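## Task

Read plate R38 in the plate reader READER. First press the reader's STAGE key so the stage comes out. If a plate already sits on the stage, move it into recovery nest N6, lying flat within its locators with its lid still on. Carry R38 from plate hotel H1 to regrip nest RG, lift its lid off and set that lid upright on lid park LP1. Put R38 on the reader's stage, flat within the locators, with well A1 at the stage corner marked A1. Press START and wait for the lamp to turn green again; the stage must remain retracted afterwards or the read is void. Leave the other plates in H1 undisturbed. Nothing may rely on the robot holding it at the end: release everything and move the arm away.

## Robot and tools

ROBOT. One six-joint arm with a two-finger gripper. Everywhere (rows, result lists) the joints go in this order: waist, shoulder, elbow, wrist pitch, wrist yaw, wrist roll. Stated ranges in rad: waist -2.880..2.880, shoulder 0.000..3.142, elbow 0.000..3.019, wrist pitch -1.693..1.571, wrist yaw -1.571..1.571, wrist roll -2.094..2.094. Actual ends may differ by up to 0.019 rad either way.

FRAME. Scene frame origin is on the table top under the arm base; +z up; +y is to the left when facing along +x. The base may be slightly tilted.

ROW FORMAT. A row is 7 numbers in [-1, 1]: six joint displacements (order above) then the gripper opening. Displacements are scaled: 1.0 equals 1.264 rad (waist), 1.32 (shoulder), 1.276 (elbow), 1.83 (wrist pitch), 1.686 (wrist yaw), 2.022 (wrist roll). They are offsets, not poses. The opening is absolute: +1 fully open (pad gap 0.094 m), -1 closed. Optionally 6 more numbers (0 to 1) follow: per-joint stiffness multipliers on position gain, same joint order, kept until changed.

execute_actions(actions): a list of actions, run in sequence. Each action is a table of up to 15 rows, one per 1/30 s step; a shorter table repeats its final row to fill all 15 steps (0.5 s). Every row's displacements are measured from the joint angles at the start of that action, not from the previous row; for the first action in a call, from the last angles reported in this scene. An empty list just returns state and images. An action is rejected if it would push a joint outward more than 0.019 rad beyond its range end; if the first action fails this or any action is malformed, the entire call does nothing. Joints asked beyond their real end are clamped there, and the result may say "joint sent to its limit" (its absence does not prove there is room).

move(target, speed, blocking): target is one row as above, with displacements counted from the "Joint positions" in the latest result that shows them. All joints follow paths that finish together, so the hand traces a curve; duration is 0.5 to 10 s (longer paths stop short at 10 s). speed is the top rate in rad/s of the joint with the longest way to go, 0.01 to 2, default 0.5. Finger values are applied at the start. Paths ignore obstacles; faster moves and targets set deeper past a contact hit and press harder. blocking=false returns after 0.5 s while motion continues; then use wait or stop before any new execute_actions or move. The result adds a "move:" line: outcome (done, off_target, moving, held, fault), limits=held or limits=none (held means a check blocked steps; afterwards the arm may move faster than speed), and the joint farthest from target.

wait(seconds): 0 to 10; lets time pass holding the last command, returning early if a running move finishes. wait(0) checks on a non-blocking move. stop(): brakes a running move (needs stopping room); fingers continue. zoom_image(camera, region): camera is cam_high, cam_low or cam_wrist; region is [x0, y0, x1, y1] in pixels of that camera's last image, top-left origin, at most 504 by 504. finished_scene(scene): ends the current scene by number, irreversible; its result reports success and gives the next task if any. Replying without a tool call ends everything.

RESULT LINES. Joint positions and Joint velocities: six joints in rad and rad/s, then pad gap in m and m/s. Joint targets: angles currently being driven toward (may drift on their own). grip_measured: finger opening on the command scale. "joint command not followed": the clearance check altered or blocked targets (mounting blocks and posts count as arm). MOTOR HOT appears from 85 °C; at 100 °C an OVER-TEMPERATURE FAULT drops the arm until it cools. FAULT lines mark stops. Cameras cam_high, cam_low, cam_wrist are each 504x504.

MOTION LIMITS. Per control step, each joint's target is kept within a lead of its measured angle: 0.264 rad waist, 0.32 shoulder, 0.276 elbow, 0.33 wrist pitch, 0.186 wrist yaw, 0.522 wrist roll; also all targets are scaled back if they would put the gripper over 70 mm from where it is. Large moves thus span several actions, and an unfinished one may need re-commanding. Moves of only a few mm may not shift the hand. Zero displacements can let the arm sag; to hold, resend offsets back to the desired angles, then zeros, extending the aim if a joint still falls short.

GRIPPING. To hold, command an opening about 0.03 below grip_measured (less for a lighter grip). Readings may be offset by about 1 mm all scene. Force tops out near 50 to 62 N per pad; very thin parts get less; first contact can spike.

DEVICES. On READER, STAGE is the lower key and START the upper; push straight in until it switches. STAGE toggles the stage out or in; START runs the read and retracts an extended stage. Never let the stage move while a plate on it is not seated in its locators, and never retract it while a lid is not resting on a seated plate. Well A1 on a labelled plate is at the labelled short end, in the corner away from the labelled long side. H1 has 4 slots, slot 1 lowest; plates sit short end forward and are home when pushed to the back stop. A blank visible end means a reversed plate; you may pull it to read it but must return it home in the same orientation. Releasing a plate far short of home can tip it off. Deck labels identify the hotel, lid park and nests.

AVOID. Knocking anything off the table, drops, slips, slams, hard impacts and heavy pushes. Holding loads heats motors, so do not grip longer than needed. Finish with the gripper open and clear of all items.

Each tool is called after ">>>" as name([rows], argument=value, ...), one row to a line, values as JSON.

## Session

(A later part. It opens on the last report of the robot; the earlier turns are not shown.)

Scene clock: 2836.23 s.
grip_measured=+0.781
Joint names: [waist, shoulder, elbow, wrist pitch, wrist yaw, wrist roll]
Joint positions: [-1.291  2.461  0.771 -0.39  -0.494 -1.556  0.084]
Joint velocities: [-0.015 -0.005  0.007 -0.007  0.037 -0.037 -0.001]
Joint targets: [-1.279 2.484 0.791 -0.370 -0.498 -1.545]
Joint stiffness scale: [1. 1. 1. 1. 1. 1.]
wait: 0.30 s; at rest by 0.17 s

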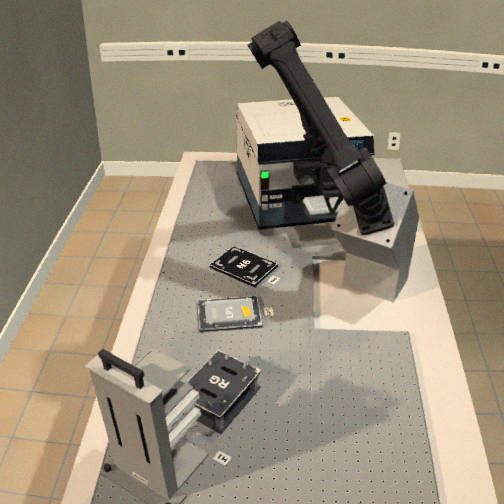

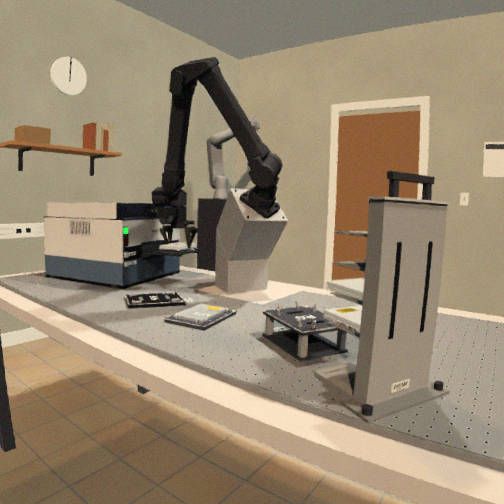

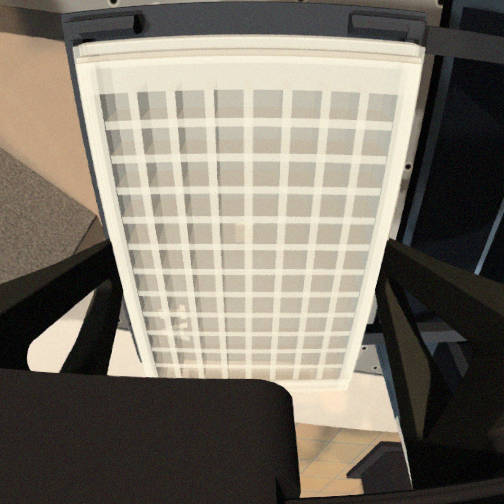

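>>> execute_actions([
  [[0.00972,0.01773,0.014,0.01113,-0.00245,0.00559,0.745],[0.01035,0.01858,0.012,0.01168,-0.00267,0.00598,0.745],[0.01127,0.01983,0.011,0.01249,-0.003,0.00657,0.745],[0.01239,0.02134,0.011,0.01347,-0.00339,0.00728,0.745],[0.01361,0.02299,0.011,0.01454,-0.00383,0.00806,0.745],[0.01482,0.02464,0.011,0.0156,-0.00426,0.00884,0.745],[0.01594,0.02615,0.011,0.01658,-0.00465,0.00955,0.745],[0.01686,0.0274,0.011,0.01739,-0.00498,0.01013,0.745],[0.01749,0.02825,0.011,0.01794,-0.0052,0.01053,0.745],[0.01772,0.02856,0.011,0.01814,-0.00528,0.01068,0.745]],
])

>>> wait(seconds=0.2)

Scene clock: 2878.77 s.
grip_measured=+0.781
Joint names: [waist, shoulder, elbow, wrist pitch, wrist yaw, wrist roll]
Joint positions: [-1.284  2.473  0.771 -0.377 -0.499 -1.548  0.084]
Joint velocities: [ 0.005 -0.015 -0.002  0.017  0.007  0.007  0.   ]
Joint targets: [-1.269 2.499 0.785 -0.356 -0.503 -1.534]
Joint stiffness scale: [1. 1. 1. 1. 1. 1.]

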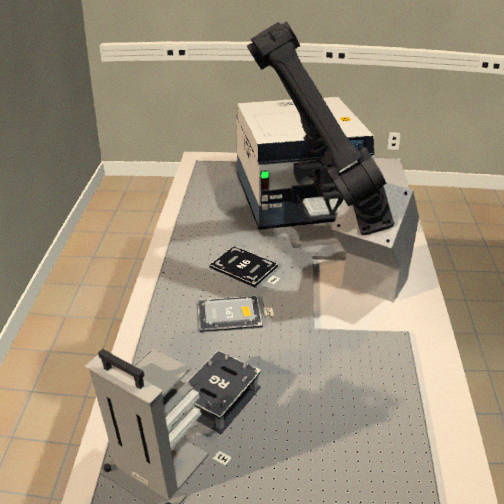

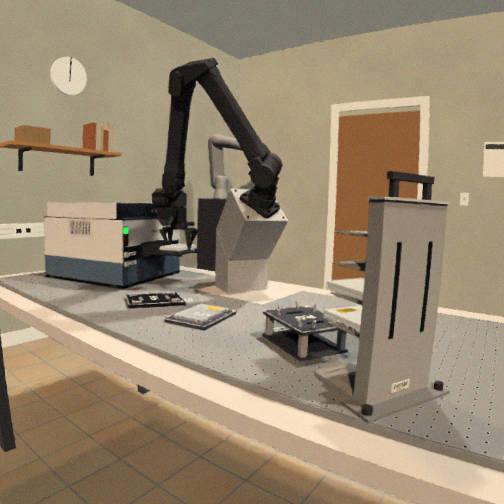

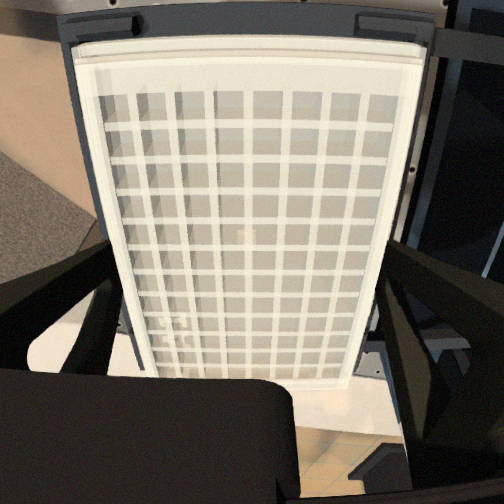

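Scene clock: 2878.97 s.
grip_measured=+0.781
Joint names: [waist, shoulder, elbow, wrist pitch, wrist yaw, wrist roll]
Joint positions: [-1.284  2.473  0.771 -0.377 -0.499 -1.548  0.084]
Joint velocities: [-0.024  0.005 -0.007  0.017  0.022  0.022 -0.001]
Joint targets: [-1.269 2.499 0.785 -0.356 -0.503 -1.534]
Joint stiffness scale: [1. 1. 1. 1. 1. 1.]
wait: 0.20 s; at rest by 0.17 s

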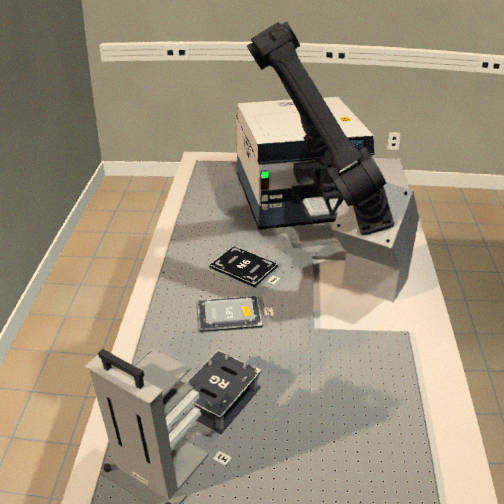

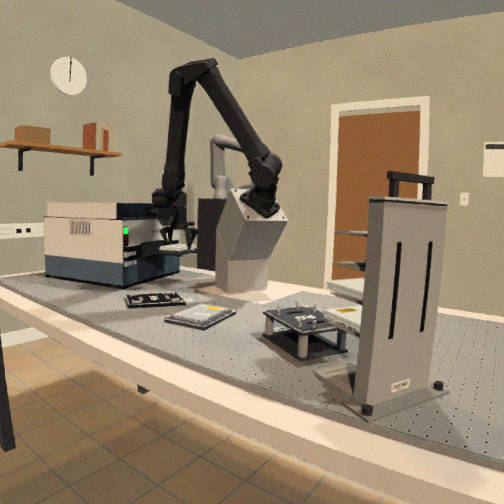

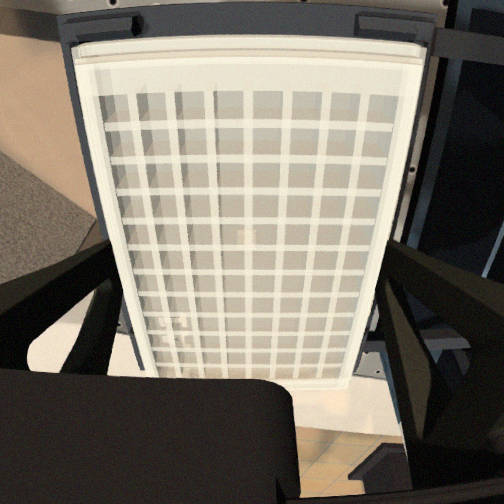

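>>> zoom_image(camera="cam_wrist", region=[50, 0, 150, 80])

>>> zoom_image(camera="cam_wrist", region=[345, 0, 445, 80])

Region (50, 0, 150, 80) of cam_wrist's 504x504 image, scaled by 5.040, with more detail than that image has; it fills the top 403 rows of this view, and the rest is white.

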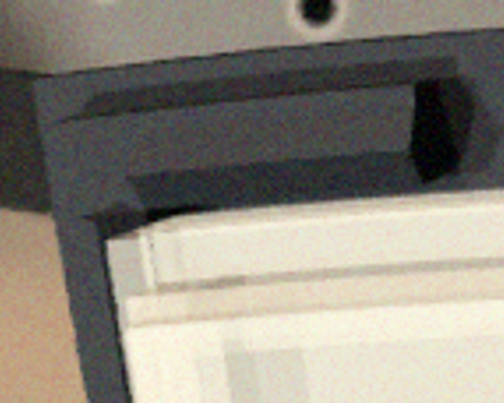

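Region (345, 0, 445, 80) of cam_wrist's 504x504 image, scaled by 5.040, with more detail than that image has; it fills the top 403 rows of this view, and the rest is white.

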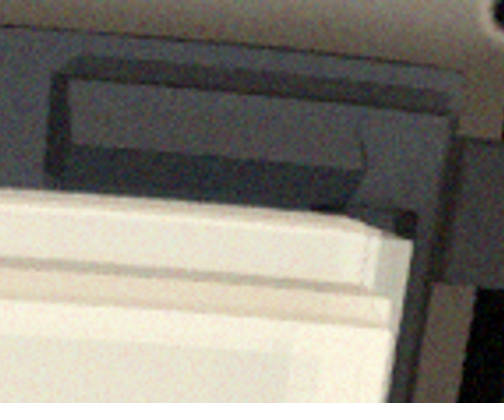

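>>> execute_actions([
  [[0.0123,0.0203,0.011,0.01148,-0.00237,0.00692,0.745],[0.0129,0.021,0.011,0.01148,-0.00237,0.00692,0.745],[0.0136,0.0218,0.011,0.01148,-0.00237,0.00692,0.745],[0.0143,0.0226,0.011,0.0118,-0.00245,0.007,0.745],[0.0149,0.0234,0.011,0.0124,-0.00262,0.0072,0.745],[0.0155,0.0241,0.011,0.0132,-0.00284,0.00744,0.745],[0.0161,0.0248,0.011,0.0141,-0.00309,0.00771,0.745],[0.0167,0.0255,0.011,0.015,-0.00334,0.00798,0.745],[0.0172,0.0261,0.011,0.0159,-0.00358,0.00825,0.745],[0.0176,0.0267,0.011,0.0168,-0.00383,0.00852,0.745],[0.018,0.0271,0.011,0.0175,-0.00402,0.00873,0.745],[0.0183,0.0274,0.011,0.0181,-0.00418,0.0089,0.745],[0.01843,0.02765,0.011,0.01842,-0.00427,0.009,0.745]],
])

>>> wait(seconds=0.2)

Scene clock: 2944.93 s.
grip_measured=+0.781
Joint names: [waist, shoulder, elbow, wrist pitch, wrist yaw, wrist roll]
Joint positions: [-1.283  2.474  0.771 -0.375 -0.499 -1.546  0.084]
Joint velocities: [-0.015 -0.005  0.012 -0.002  0.022 -0.037 -0.001]
Joint targets: [-1.261 2.510 0.785 -0.343 -0.506 -1.530]
Joint stiffness scale: [1. 1. 1. 1. 1. 1.]

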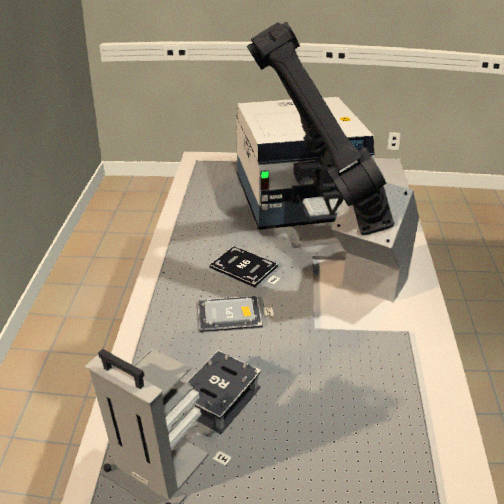

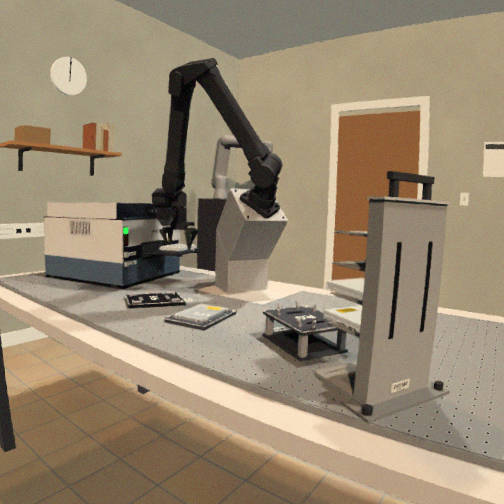

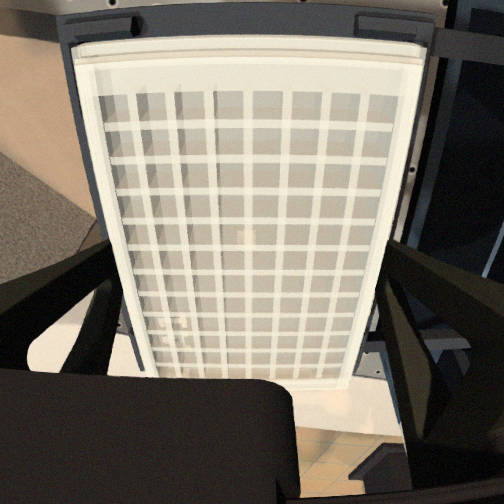

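Scene clock: 2945.13 s.
grip_measured=+0.781
Joint names: [waist, shoulder, elbow, wrist pitch, wrist yaw, wrist roll]
Joint positions: [-1.283  2.474  0.771 -0.375 -0.499 -1.546  0.084]
Joint velocities: [-0.024 -0.015 -0.002 -0.007  0.037 -0.022 -0.001]
Joint targets: [-1.261 2.510 0.785 -0.343 -0.506 -1.530]
Joint stiffness scale: [1. 1. 1. 1. 1. 1.]
wait: 0.20 s; at rest by 0.17 s

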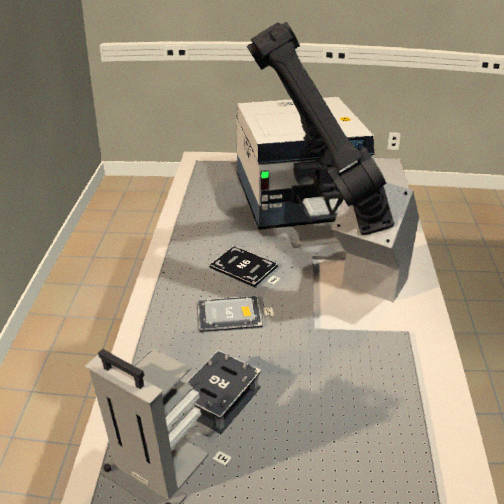

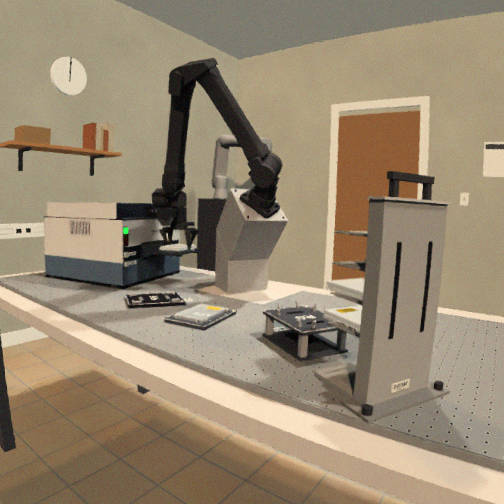

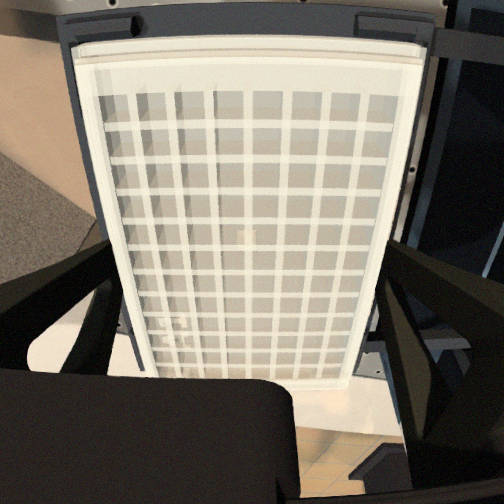

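>>> zoom_image(camera="cam_wrist", region=[50, 30, 150, 250])

>>> zoom_image(camera="cam_wrist", region=[350, 30, 450, 250])

>>> zoom_image(camera="cam_wrist", region=[100, 280, 400, 400])

Region (50, 30, 150, 250) of cam_wrist's 504x504 image, scaled by 2.291, with more detail than that image has; it fills the left 229 columns of this view, and the rest is white.

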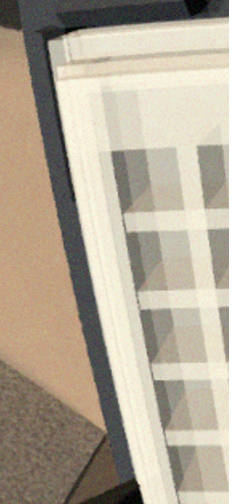

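Region (350, 30, 450, 250) of cam_wrist's 504x504 image, scaled by 2.291, with more detail than that image has; it fills the left 229 columns of this view, and the rest is white.

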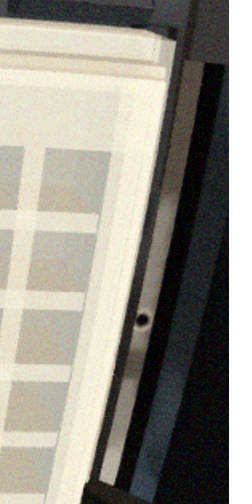

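Region (100, 280, 400, 400) of cam_wrist's 504x504 image, scaled by 1.680, with more detail than that image has; it fills the top 202 rows of this view, and the rest is white.

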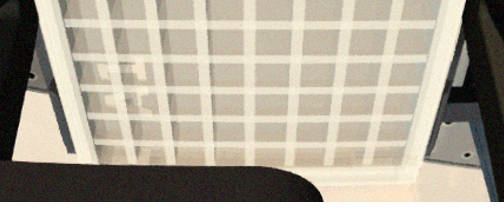

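>>> zoom_image(camera="cam_wrist", region=[110, 320, 190, 390])

>>> zoom_image(camera="cam_wrist", region=[300, 330, 390, 400])

>>> zoom_image(camera="cam_low", region=[135, 225, 205, 270])

Region (110, 320, 190, 390) of cam_wrist's 504x504 image, scaled by 6.300, with more detail than that image has; it fills the top 441 rows of this view, and the rest is white.

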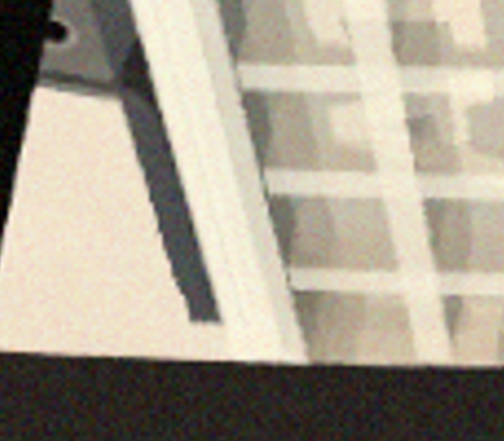

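Region (300, 330, 390, 400) of cam_wrist's 504x504 image, scaled by 5.600, with more detail than that image has.

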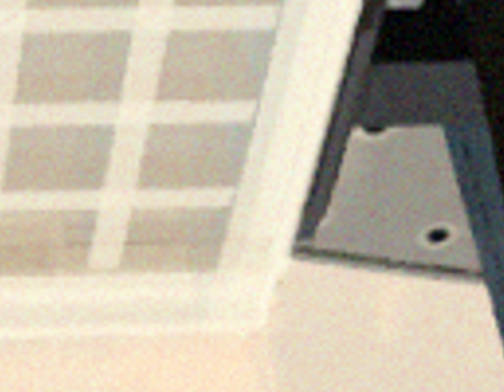

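Region (135, 225, 205, 270) of cam_low's 504x504 image, scaled by 7.200, with more detail than that image has; it fills the top 324 rows of this view, and the rest is white.

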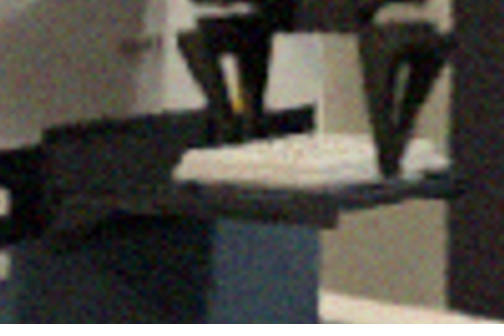

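>>> zoom_image(camera="cam_wrist", region=[395, 10, 445, 60])

>>> zoom_image(camera="cam_wrist", region=[52, 10, 102, 60])

Region (395, 10, 445, 60) of cam_wrist's 504x504 image, scaled by 10.080, with more detail than that image has.

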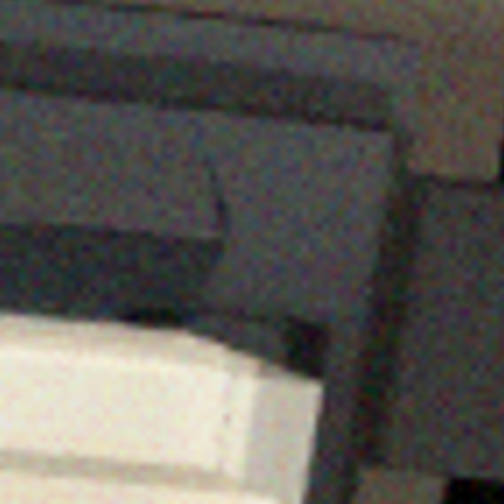

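Region (52, 10, 102, 60) of cam_wrist's 504x504 image, scaled by 10.080, with more detail than that image has.

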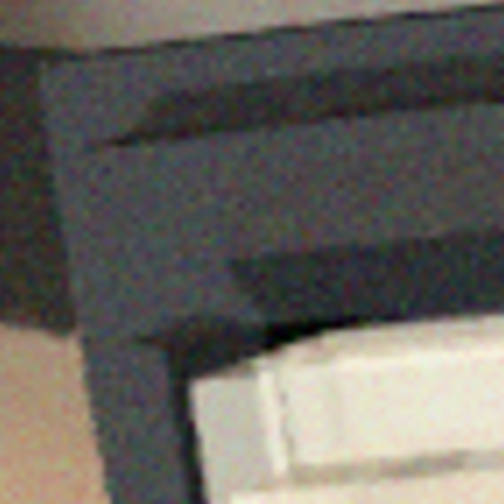

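>>> execute_actions([
  [[0.015,0.024,0.011,0.013,-0.0035,0.007,0.745],[0.0125,0.0205,0.011,0.0085,-0.003,0.006,0.745],[0.01,0.017,0.011,0.004,-0.0025,0.005,0.745],[0.008,0.0136,0.011,-0.0005,-0.002,0.004,0.745],[0.008,0.0136,0.011,-0.005,-0.0018,0.004,0.745],[0.008,0.0136,0.011,-0.008,-0.0018,0.004,0.745],[0.008,0.0136,0.011,-0.0093,-0.0018,0.004,0.745],[0.008,0.0136,0.011,-0.0101,-0.0018,0.004,0.745],[0.008,0.0136,0.011,-0.0108,-0.0018,0.004,0.745],[0.008,0.0136,0.011,-0.0114,-0.0018,0.004,0.745],[0.008,0.0136,0.011,-0.0119,-0.0018,0.004,0.745],[0.008,0.0136,0.011,-0.0123,-0.0018,0.004,0.745]],
])

>>> wait(seconds=0.2)

Scene clock: 3016.13 s.
grip_measured=+0.781
Joint names: [waist, shoulder, elbow, wrist pitch, wrist yaw, wrist roll]
Joint positions: [-1.283  2.474  0.771 -0.379 -0.499 -1.546  0.084]
Joint velocities: [-0.015 -0.005 -0.012 -0.007  0.051 -0.066  0.   ]
Joint targets: [-1.273 2.492 0.785 -0.398 -0.502 -1.538]
Joint stiffness scale: [1. 1. 1. 1. 1. 1.]

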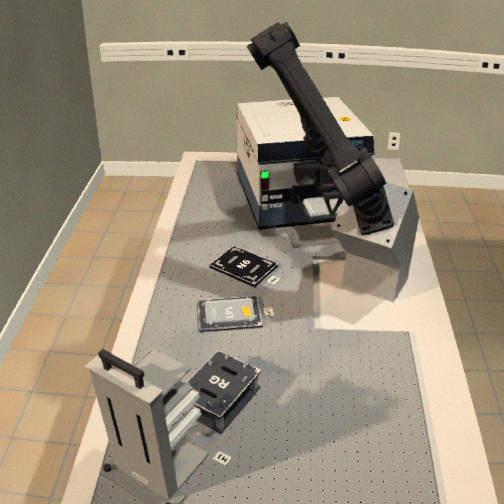

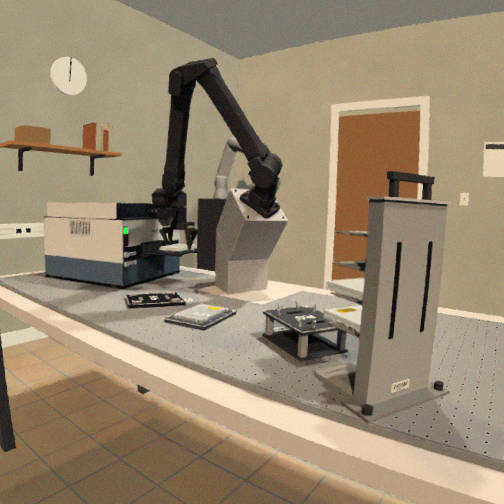

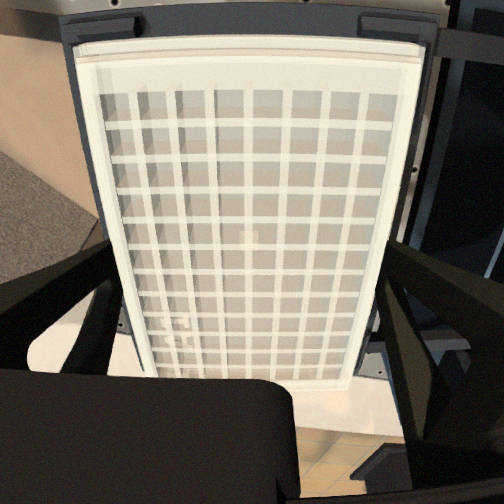

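Scene clock: 3016.33 s.
grip_measured=+0.781
Joint names: [waist, shoulder, elbow, wrist pitch, wrist yaw, wrist roll]
Joint positions: [-1.283  2.474  0.771 -0.379 -0.499 -1.546  0.084]
Joint velocities: [ 0.005 -0.005 -0.002 -0.007  0.066 -0.022  0.001]
Joint targets: [-1.273 2.492 0.785 -0.398 -0.502 -1.538]
Joint stiffness scale: [1. 1. 1. 1. 1. 1.]
wait: 0.20 s; at rest by 0.17 s

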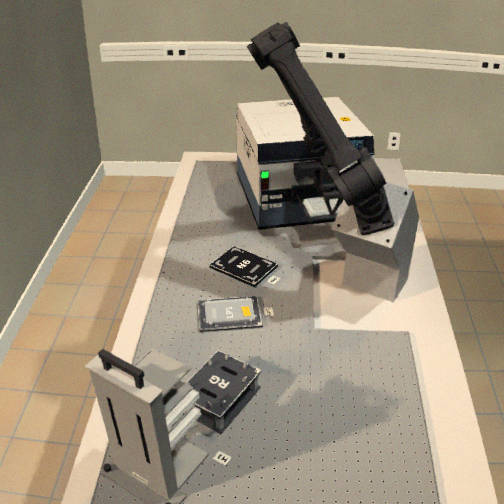

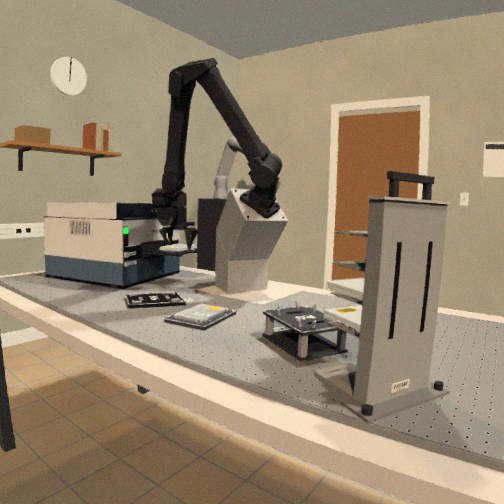

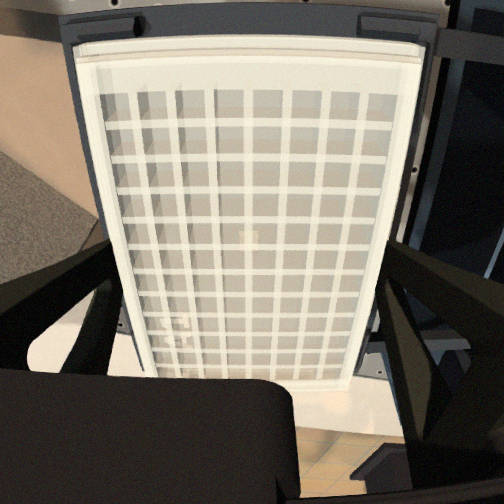

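>>> zoom_image(camera="cam_wrist", region=[395, 10, 445, 60])

>>> zoom_image(camera="cam_wrist", region=[52, 10, 102, 60])

>>> zoom_image(camera="cam_wrist", region=[110, 300, 390, 400])

Region (395, 10, 445, 60) of cam_wrist's 504x504 image, scaled by 10.080, with more detail than that image has.

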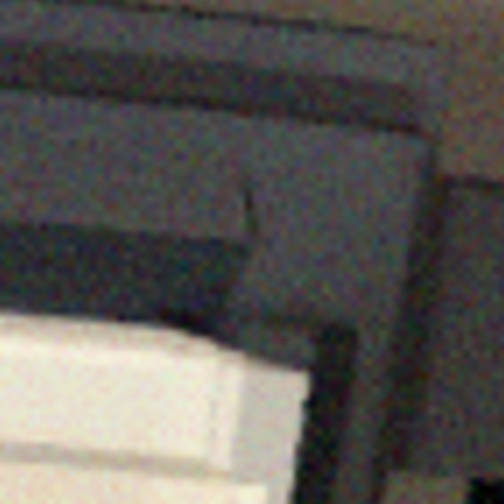

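Region (52, 10, 102, 60) of cam_wrist's 504x504 image, scaled by 10.080, with more detail than that image has.

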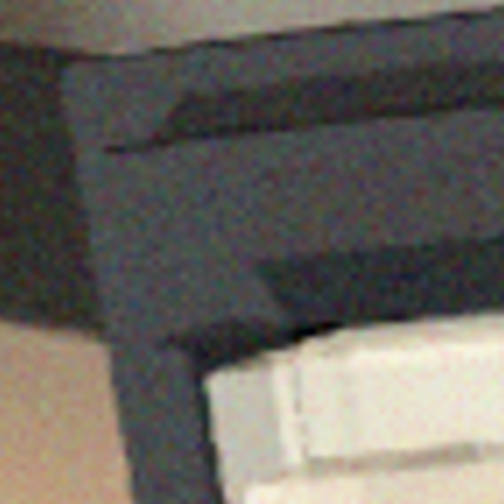

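Region (110, 300, 390, 400) of cam_wrist's 504x504 image, scaled by 1.800, with more detail than that image has; it fills the top 180 rows of this view, and the rest is white.

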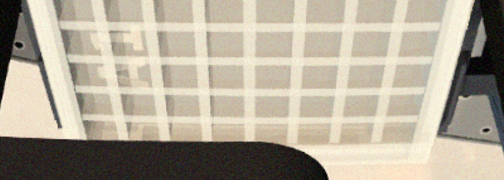

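>>> execute_actions([
  [[0.0083,0.0146,0.011,-0.004,-0.002,0.0044,0.745],[0.0087,0.0156,0.011,0.002,-0.0021,0.0047,0.745],[0.0091,0.0165,0.011,0.0075,-0.0023,0.0051,0.745],[0.00949,0.01742,0.011,0.01066,-0.00237,0.00544,0.745],[0.00968,0.01768,0.011,0.01092,-0.00244,0.00554,0.745],[0.01021,0.01839,0.011,0.01165,-0.00262,0.00581,0.745],[0.01099,0.01945,0.011,0.01273,-0.0029,0.00622,0.745],[0.01196,0.02077,0.011,0.01406,-0.00324,0.00672,0.745],[0.01305,0.02223,0.011,0.01555,-0.00363,0.00728,0.745],[0.01416,0.02375,0.011,0.01708,-0.00402,0.00785,0.745],[0.01525,0.02521,0.011,0.01857,-0.00441,0.00841,0.745],[0.01622,0.02653,0.011,0.0199,-0.00475,0.00891,0.745],[0.017,0.02759,0.011,0.02098,-0.00503,0.00932,0.745],[0.01753,0.0283,0.011,0.02171,-0.00521,0.00959,0.745],[0.01772,0.02856,0.011,0.02197,-0.00528,0.00969,0.745]],
])

>>> wait(seconds=0.3)

Scene clock: 3034.17 s.
grip_measured=+0.781
Joint names: [waist, shoulder, elbow, wrist pitch, wrist yaw, wrist roll]
Joint positions: [-1.278  2.484  0.771 -0.365 -0.504 -1.542  0.084]
Joint velocities: [ 0.005 -0.015 -0.012 -0.007  0.022 -0.037 -0.001]
Joint targets: [-1.261 2.511 0.785 -0.339 -0.508 -1.526]
Joint stiffness scale: [1. 1. 1. 1. 1. 1.]

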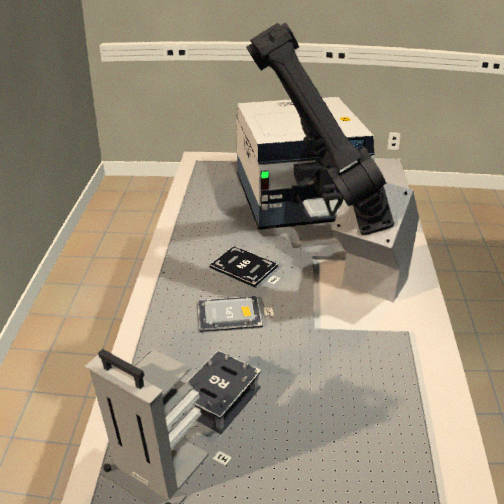

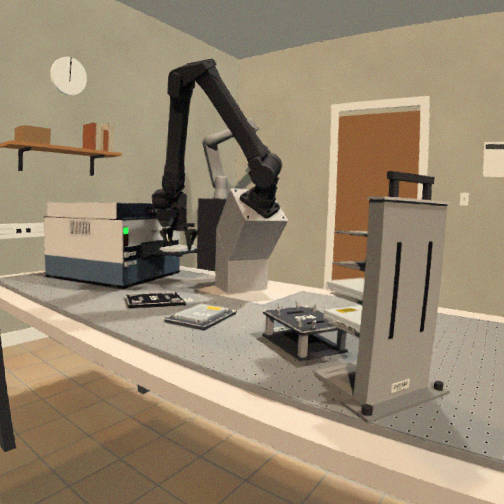

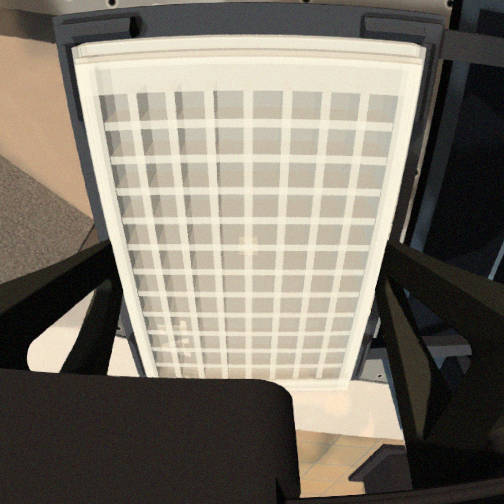

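Scene clock: 3034.47 s.
grip_measured=+0.781
Joint names: [waist, shoulder, elbow, wrist pitch, wrist yaw, wrist roll]
Joint positions: [-1.278  2.484  0.771 -0.365 -0.504 -1.542  0.084]
Joint velocities: [0.005 0.005 0.007 0.007 0.022 0.051 0.   ]
Joint targets: [-1.261 2.511 0.785 -0.339 -0.508 -1.526]
Joint stiffness scale: [1. 1. 1. 1. 1. 1.]
wait: 0.30 s; at rest by 0.17 s

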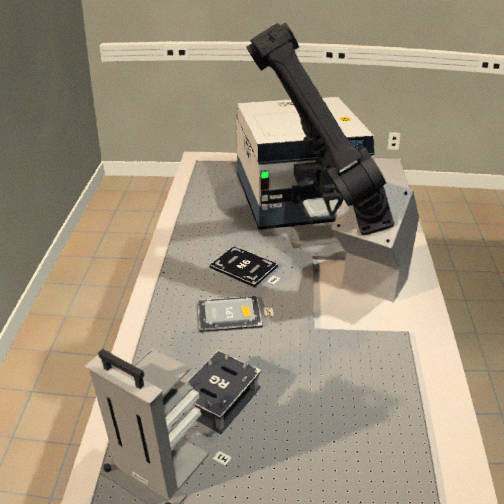

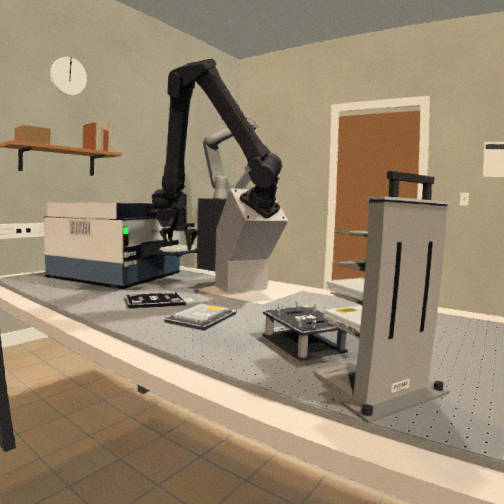

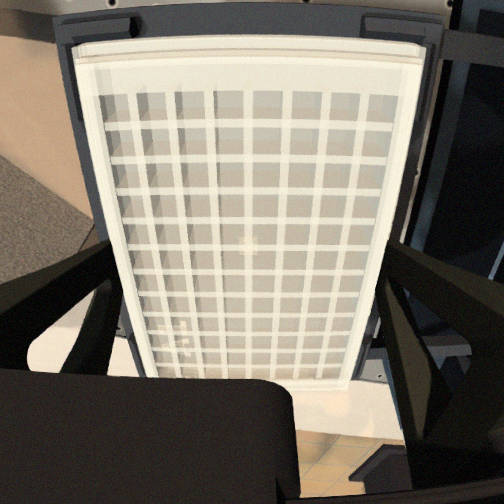

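>>> zoom_image(camera="cam_wrist", region=[390, 5, 455, 70])

>>> zoom_image(camera="cam_wrist", region=[42, 5, 107, 70])

>>> zoom_image(camera="cam_low", region=[135, 225, 205, 270])

Region (390, 5, 455, 70) of cam_wrist's 504x504 image, scaled by 7.754, with more detail than that image has.

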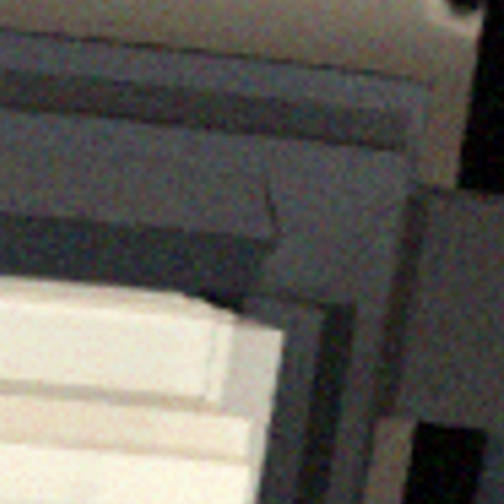

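Region (42, 5, 107, 70) of cam_wrist's 504x504 image, scaled by 7.754, with more detail than that image has.

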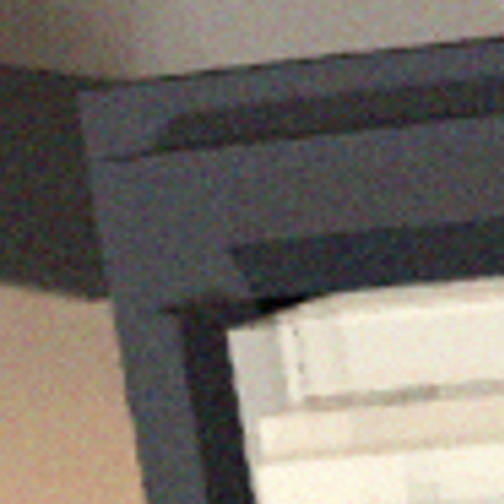

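Region (135, 225, 205, 270) of cam_low's 504x504 image, scaled by 7.200, with more detail than that image has; it fills the top 324 rows of this view, and the rest is white.

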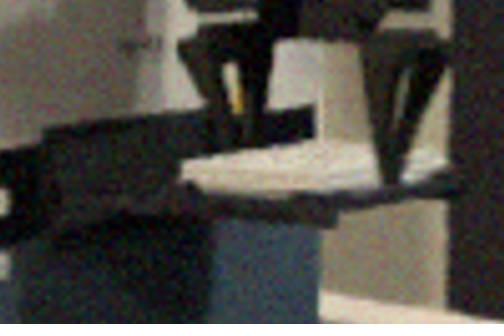

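>>> execute_actions([
  [[0.0113,0.0183,0.011,0.0117,-0.002,0.0064,0.745],[0.0092,0.0162,0.011,0.0091,-0.0017,0.005,0.745],[0.0071,0.0141,0.011,0.0066,-0.0013,0.0035,0.75],[0.005,0.012,0.011,0.004,-0.001,0.002,0.76],[0.005,0.012,0.011,0.004,-0.001,0.002,0.775],[0.005,0.012,0.011,0.004,-0.001,0.002,0.79],[0.005,0.012,0.011,0.004,-0.001,0.002,0.81],[0.005,0.012,0.011,0.004,-0.001,0.002,0.84],[0.005,0.012,0.011,0.004,-0.001,0.002,0.88],[0.005,0.012,0.011,0.004,-0.001,0.002,0.92],[0.003,0.007,0.011,0.002,-0.0005,0.001,0.96],[0.0,0.0,0.011,-0.001,0.0002,-0.0005,0.96],[-0.003,-0.007,0.011,-0.004,0.0009,-0.002,0.96],[-0.006,-0.013,0.011,-0.007,0.0015,-0.0035,0.96],[-0.0087,-0.0182,0.011,-0.0093,0.0021,-0.0045,0.96]],
  [[-0.01078,-0.02189,0.011,-0.01105,0.00285,-0.00551,0.96],[-0.01218,-0.02378,0.011,-0.01293,0.00334,-0.0064,0.96],[-0.01433,-0.02669,0.011,-0.01582,0.00411,-0.00778,0.96],[-0.01707,-0.03042,0.011,-0.01952,0.00508,-0.00953,0.96],[-0.02027,-0.03475,0.011,-0.02381,0.00621,-0.01158,0.96],[-0.02376,-0.03949,0.011,-0.02851,0.00746,-0.01381,0.96],[-0.02741,-0.04443,0.011,-0.03342,0.00875,-0.01615,0.96],[-0.03106,-0.04937,0.011,-0.03832,0.01004,-0.01848,0.96],[-0.03455,-0.05411,0.011,-0.04302,0.01129,-0.02071,0.96],[-0.03775,-0.05844,0.011,-0.04731,0.01242,-0.02276,0.96],[-0.04049,-0.06217,0.011,-0.05101,0.01339,-0.02451,0.96],[-0.04264,-0.06508,0.011,-0.0539,0.01416,-0.02589,0.96],[-0.04404,-0.06697,0.011,-0.05578,0.01465,-0.02678,0.96],[-0.04454,-0.06765,0.011,-0.05645,0.01483,-0.0271,0.96]],
])

>>> wait(seconds=0.3)

Scene clock: 3063.70 s.
grip_measured=+0.958
Joint names: [waist, shoulder, elbow, wrist pitch, wrist yaw, wrist roll]
Joint positions: [-1.322  2.415  0.771 -0.446 -0.484 -1.577  0.092]
Joint velocities: [-0.073 -0.112  0.017 -0.051 -0.037 -0.066 -0.   ]
Joint targets: [-1.334 2.394 0.785 -0.468 -0.479 -1.597]
Joint stiffness scale: [1. 1. 1. 1. 1. 1.]

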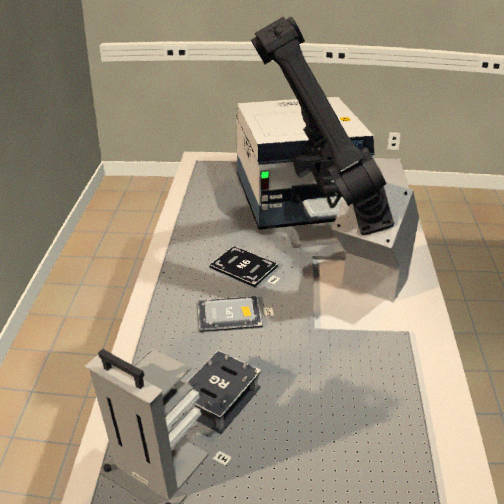

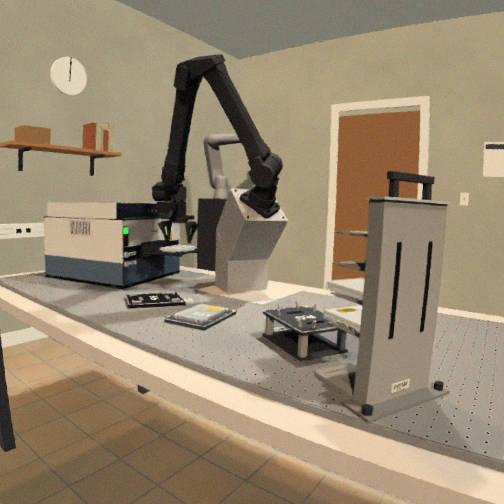

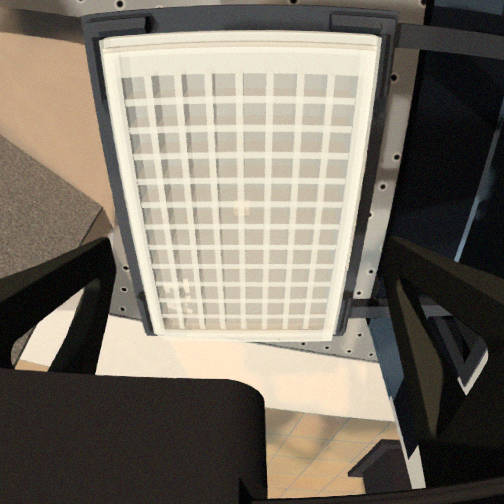

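Scene clock: 3064.00 s.
grip_measured=+0.958
Joint names: [waist, shoulder, elbow, wrist pitch, wrist yaw, wrist roll]
Joint positions: [-1.324  2.411  0.771 -0.45  -0.483 -1.585  0.092]
Joint velocities: [-0.005 -0.005  0.002 -0.002 -0.007  0.022  0.001]
Joint targets: [-1.334 2.394 0.785 -0.468 -0.479 -1.597]
Joint stiffness scale: [1. 1. 1. 1. 1. 1.]
wait: 0.30 s; no rest

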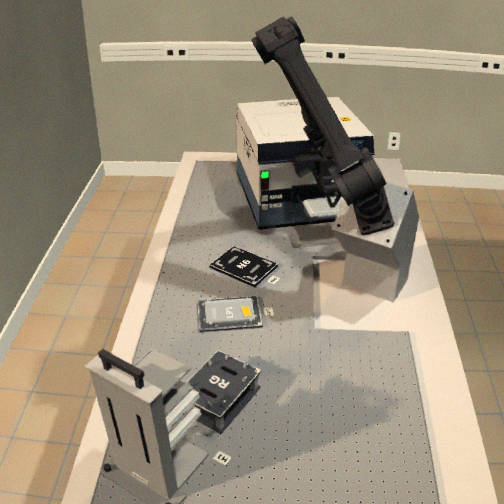

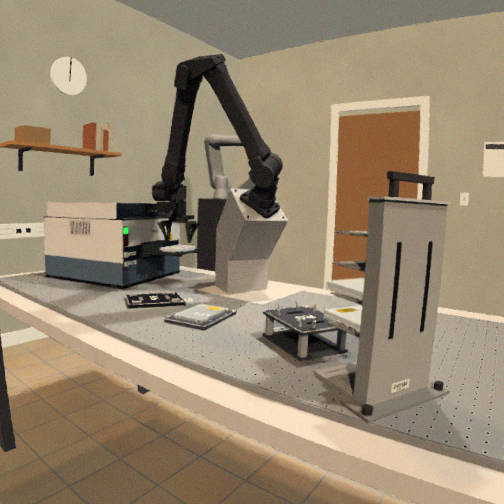

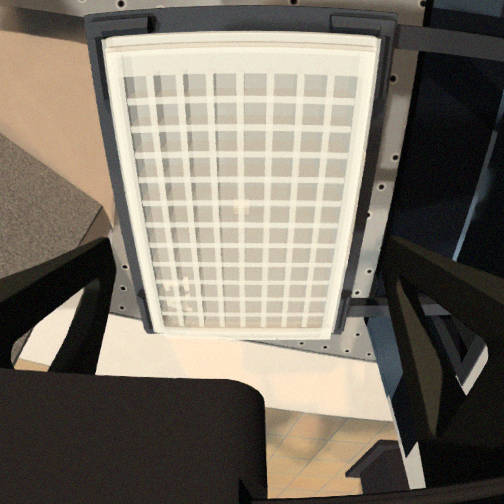

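>>> zoom_image(camera="cam_wrist", region=[120, 270, 220, 350])

>>> zoom_image(camera="cam_wrist", region=[280, 270, 380, 350])

>>> zoom_image(camera="cam_wrist", region=[70, 0, 410, 120])

>>> zoom_image(camera="cam_low", region=[135, 225, 205, 270])

Region (120, 270, 220, 350) of cam_wrist's 504x504 image, scaled by 5.040, with more detail than that image has; it fills the top 403 rows of this view, and the rest is white.

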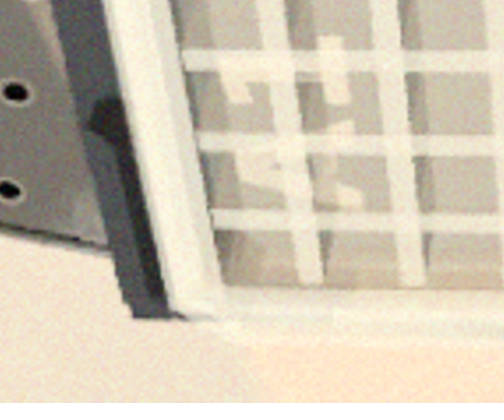

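Region (280, 270, 380, 350) of cam_wrist's 504x504 image, scaled by 5.040, with more detail than that image has; it fills the top 403 rows of this view, and the rest is white.

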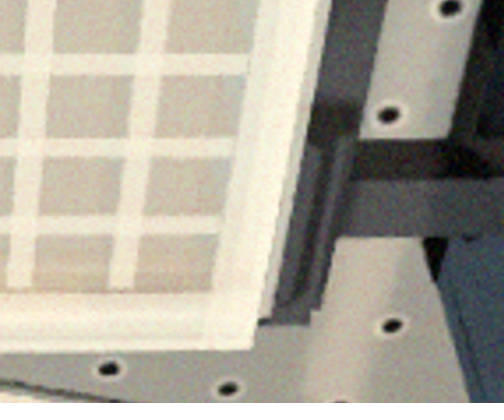

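Region (70, 0, 410, 120) of cam_wrist's 504x504 image, scaled by 1.482, with more detail than that image has; it fills the top 178 rows of this view, and the rest is white.

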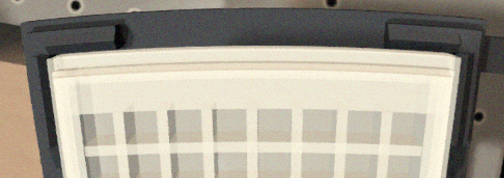

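Region (135, 225, 205, 270) of cam_low's 504x504 image, scaled by 7.200, with more detail than that image has; it fills the top 324 rows of this view, and the rest is white.

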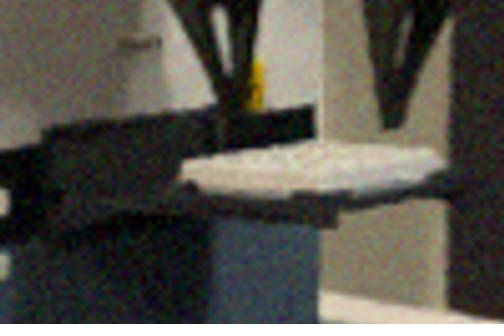

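>>> move(target=[0.4937, -0.5235, -0.1575, -0.0186, -0.099, 0.6108, -1], speed=1.2)

Scene clock: 3150.30 s.
grip_measured=-0.988
Joint names: [waist, shoulder, elbow, wrist pitch, wrist yaw, wrist roll]
Joint positions: [-0.706  1.727  0.574 -0.465 -0.647 -0.361  0.001]
Joint velocities: [ 0.005 -0.005  0.007  0.002 -0.007  0.007 -0.001]
Joint targets: [-0.700 1.720 0.570 -0.484 -0.650 -0.350]
Joint stiffness scale: [1. 1. 1. 1. 1. 1.]
move: done; limits=none; farthest joint: the wrist pitch, 0.019 radians from its target (0.034 radians at the start)

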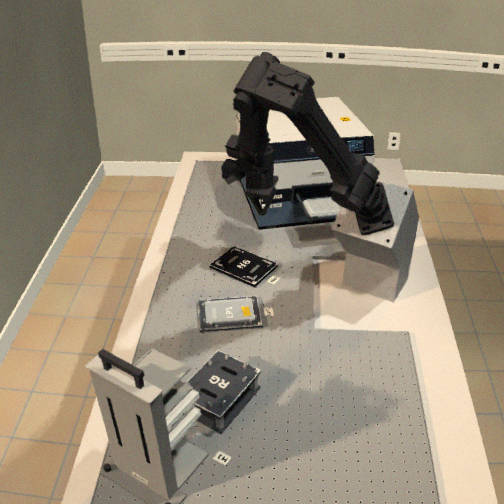

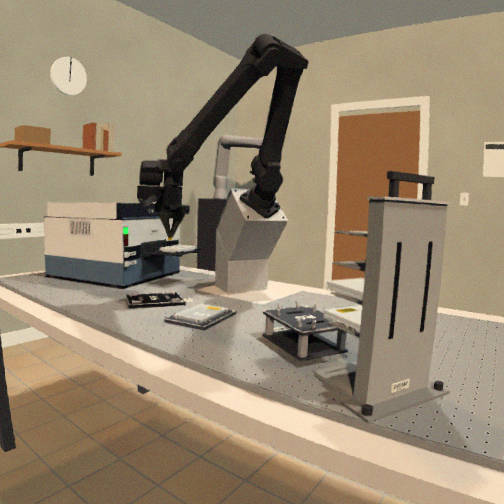

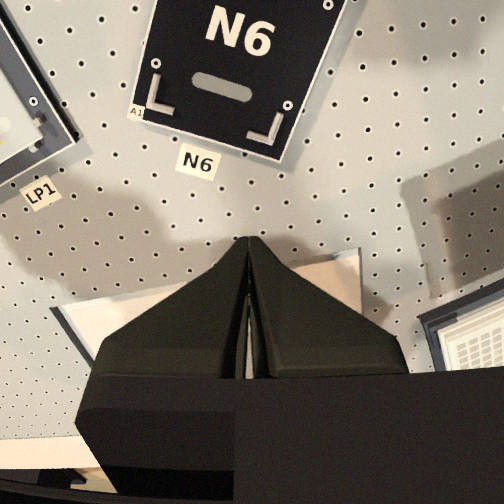

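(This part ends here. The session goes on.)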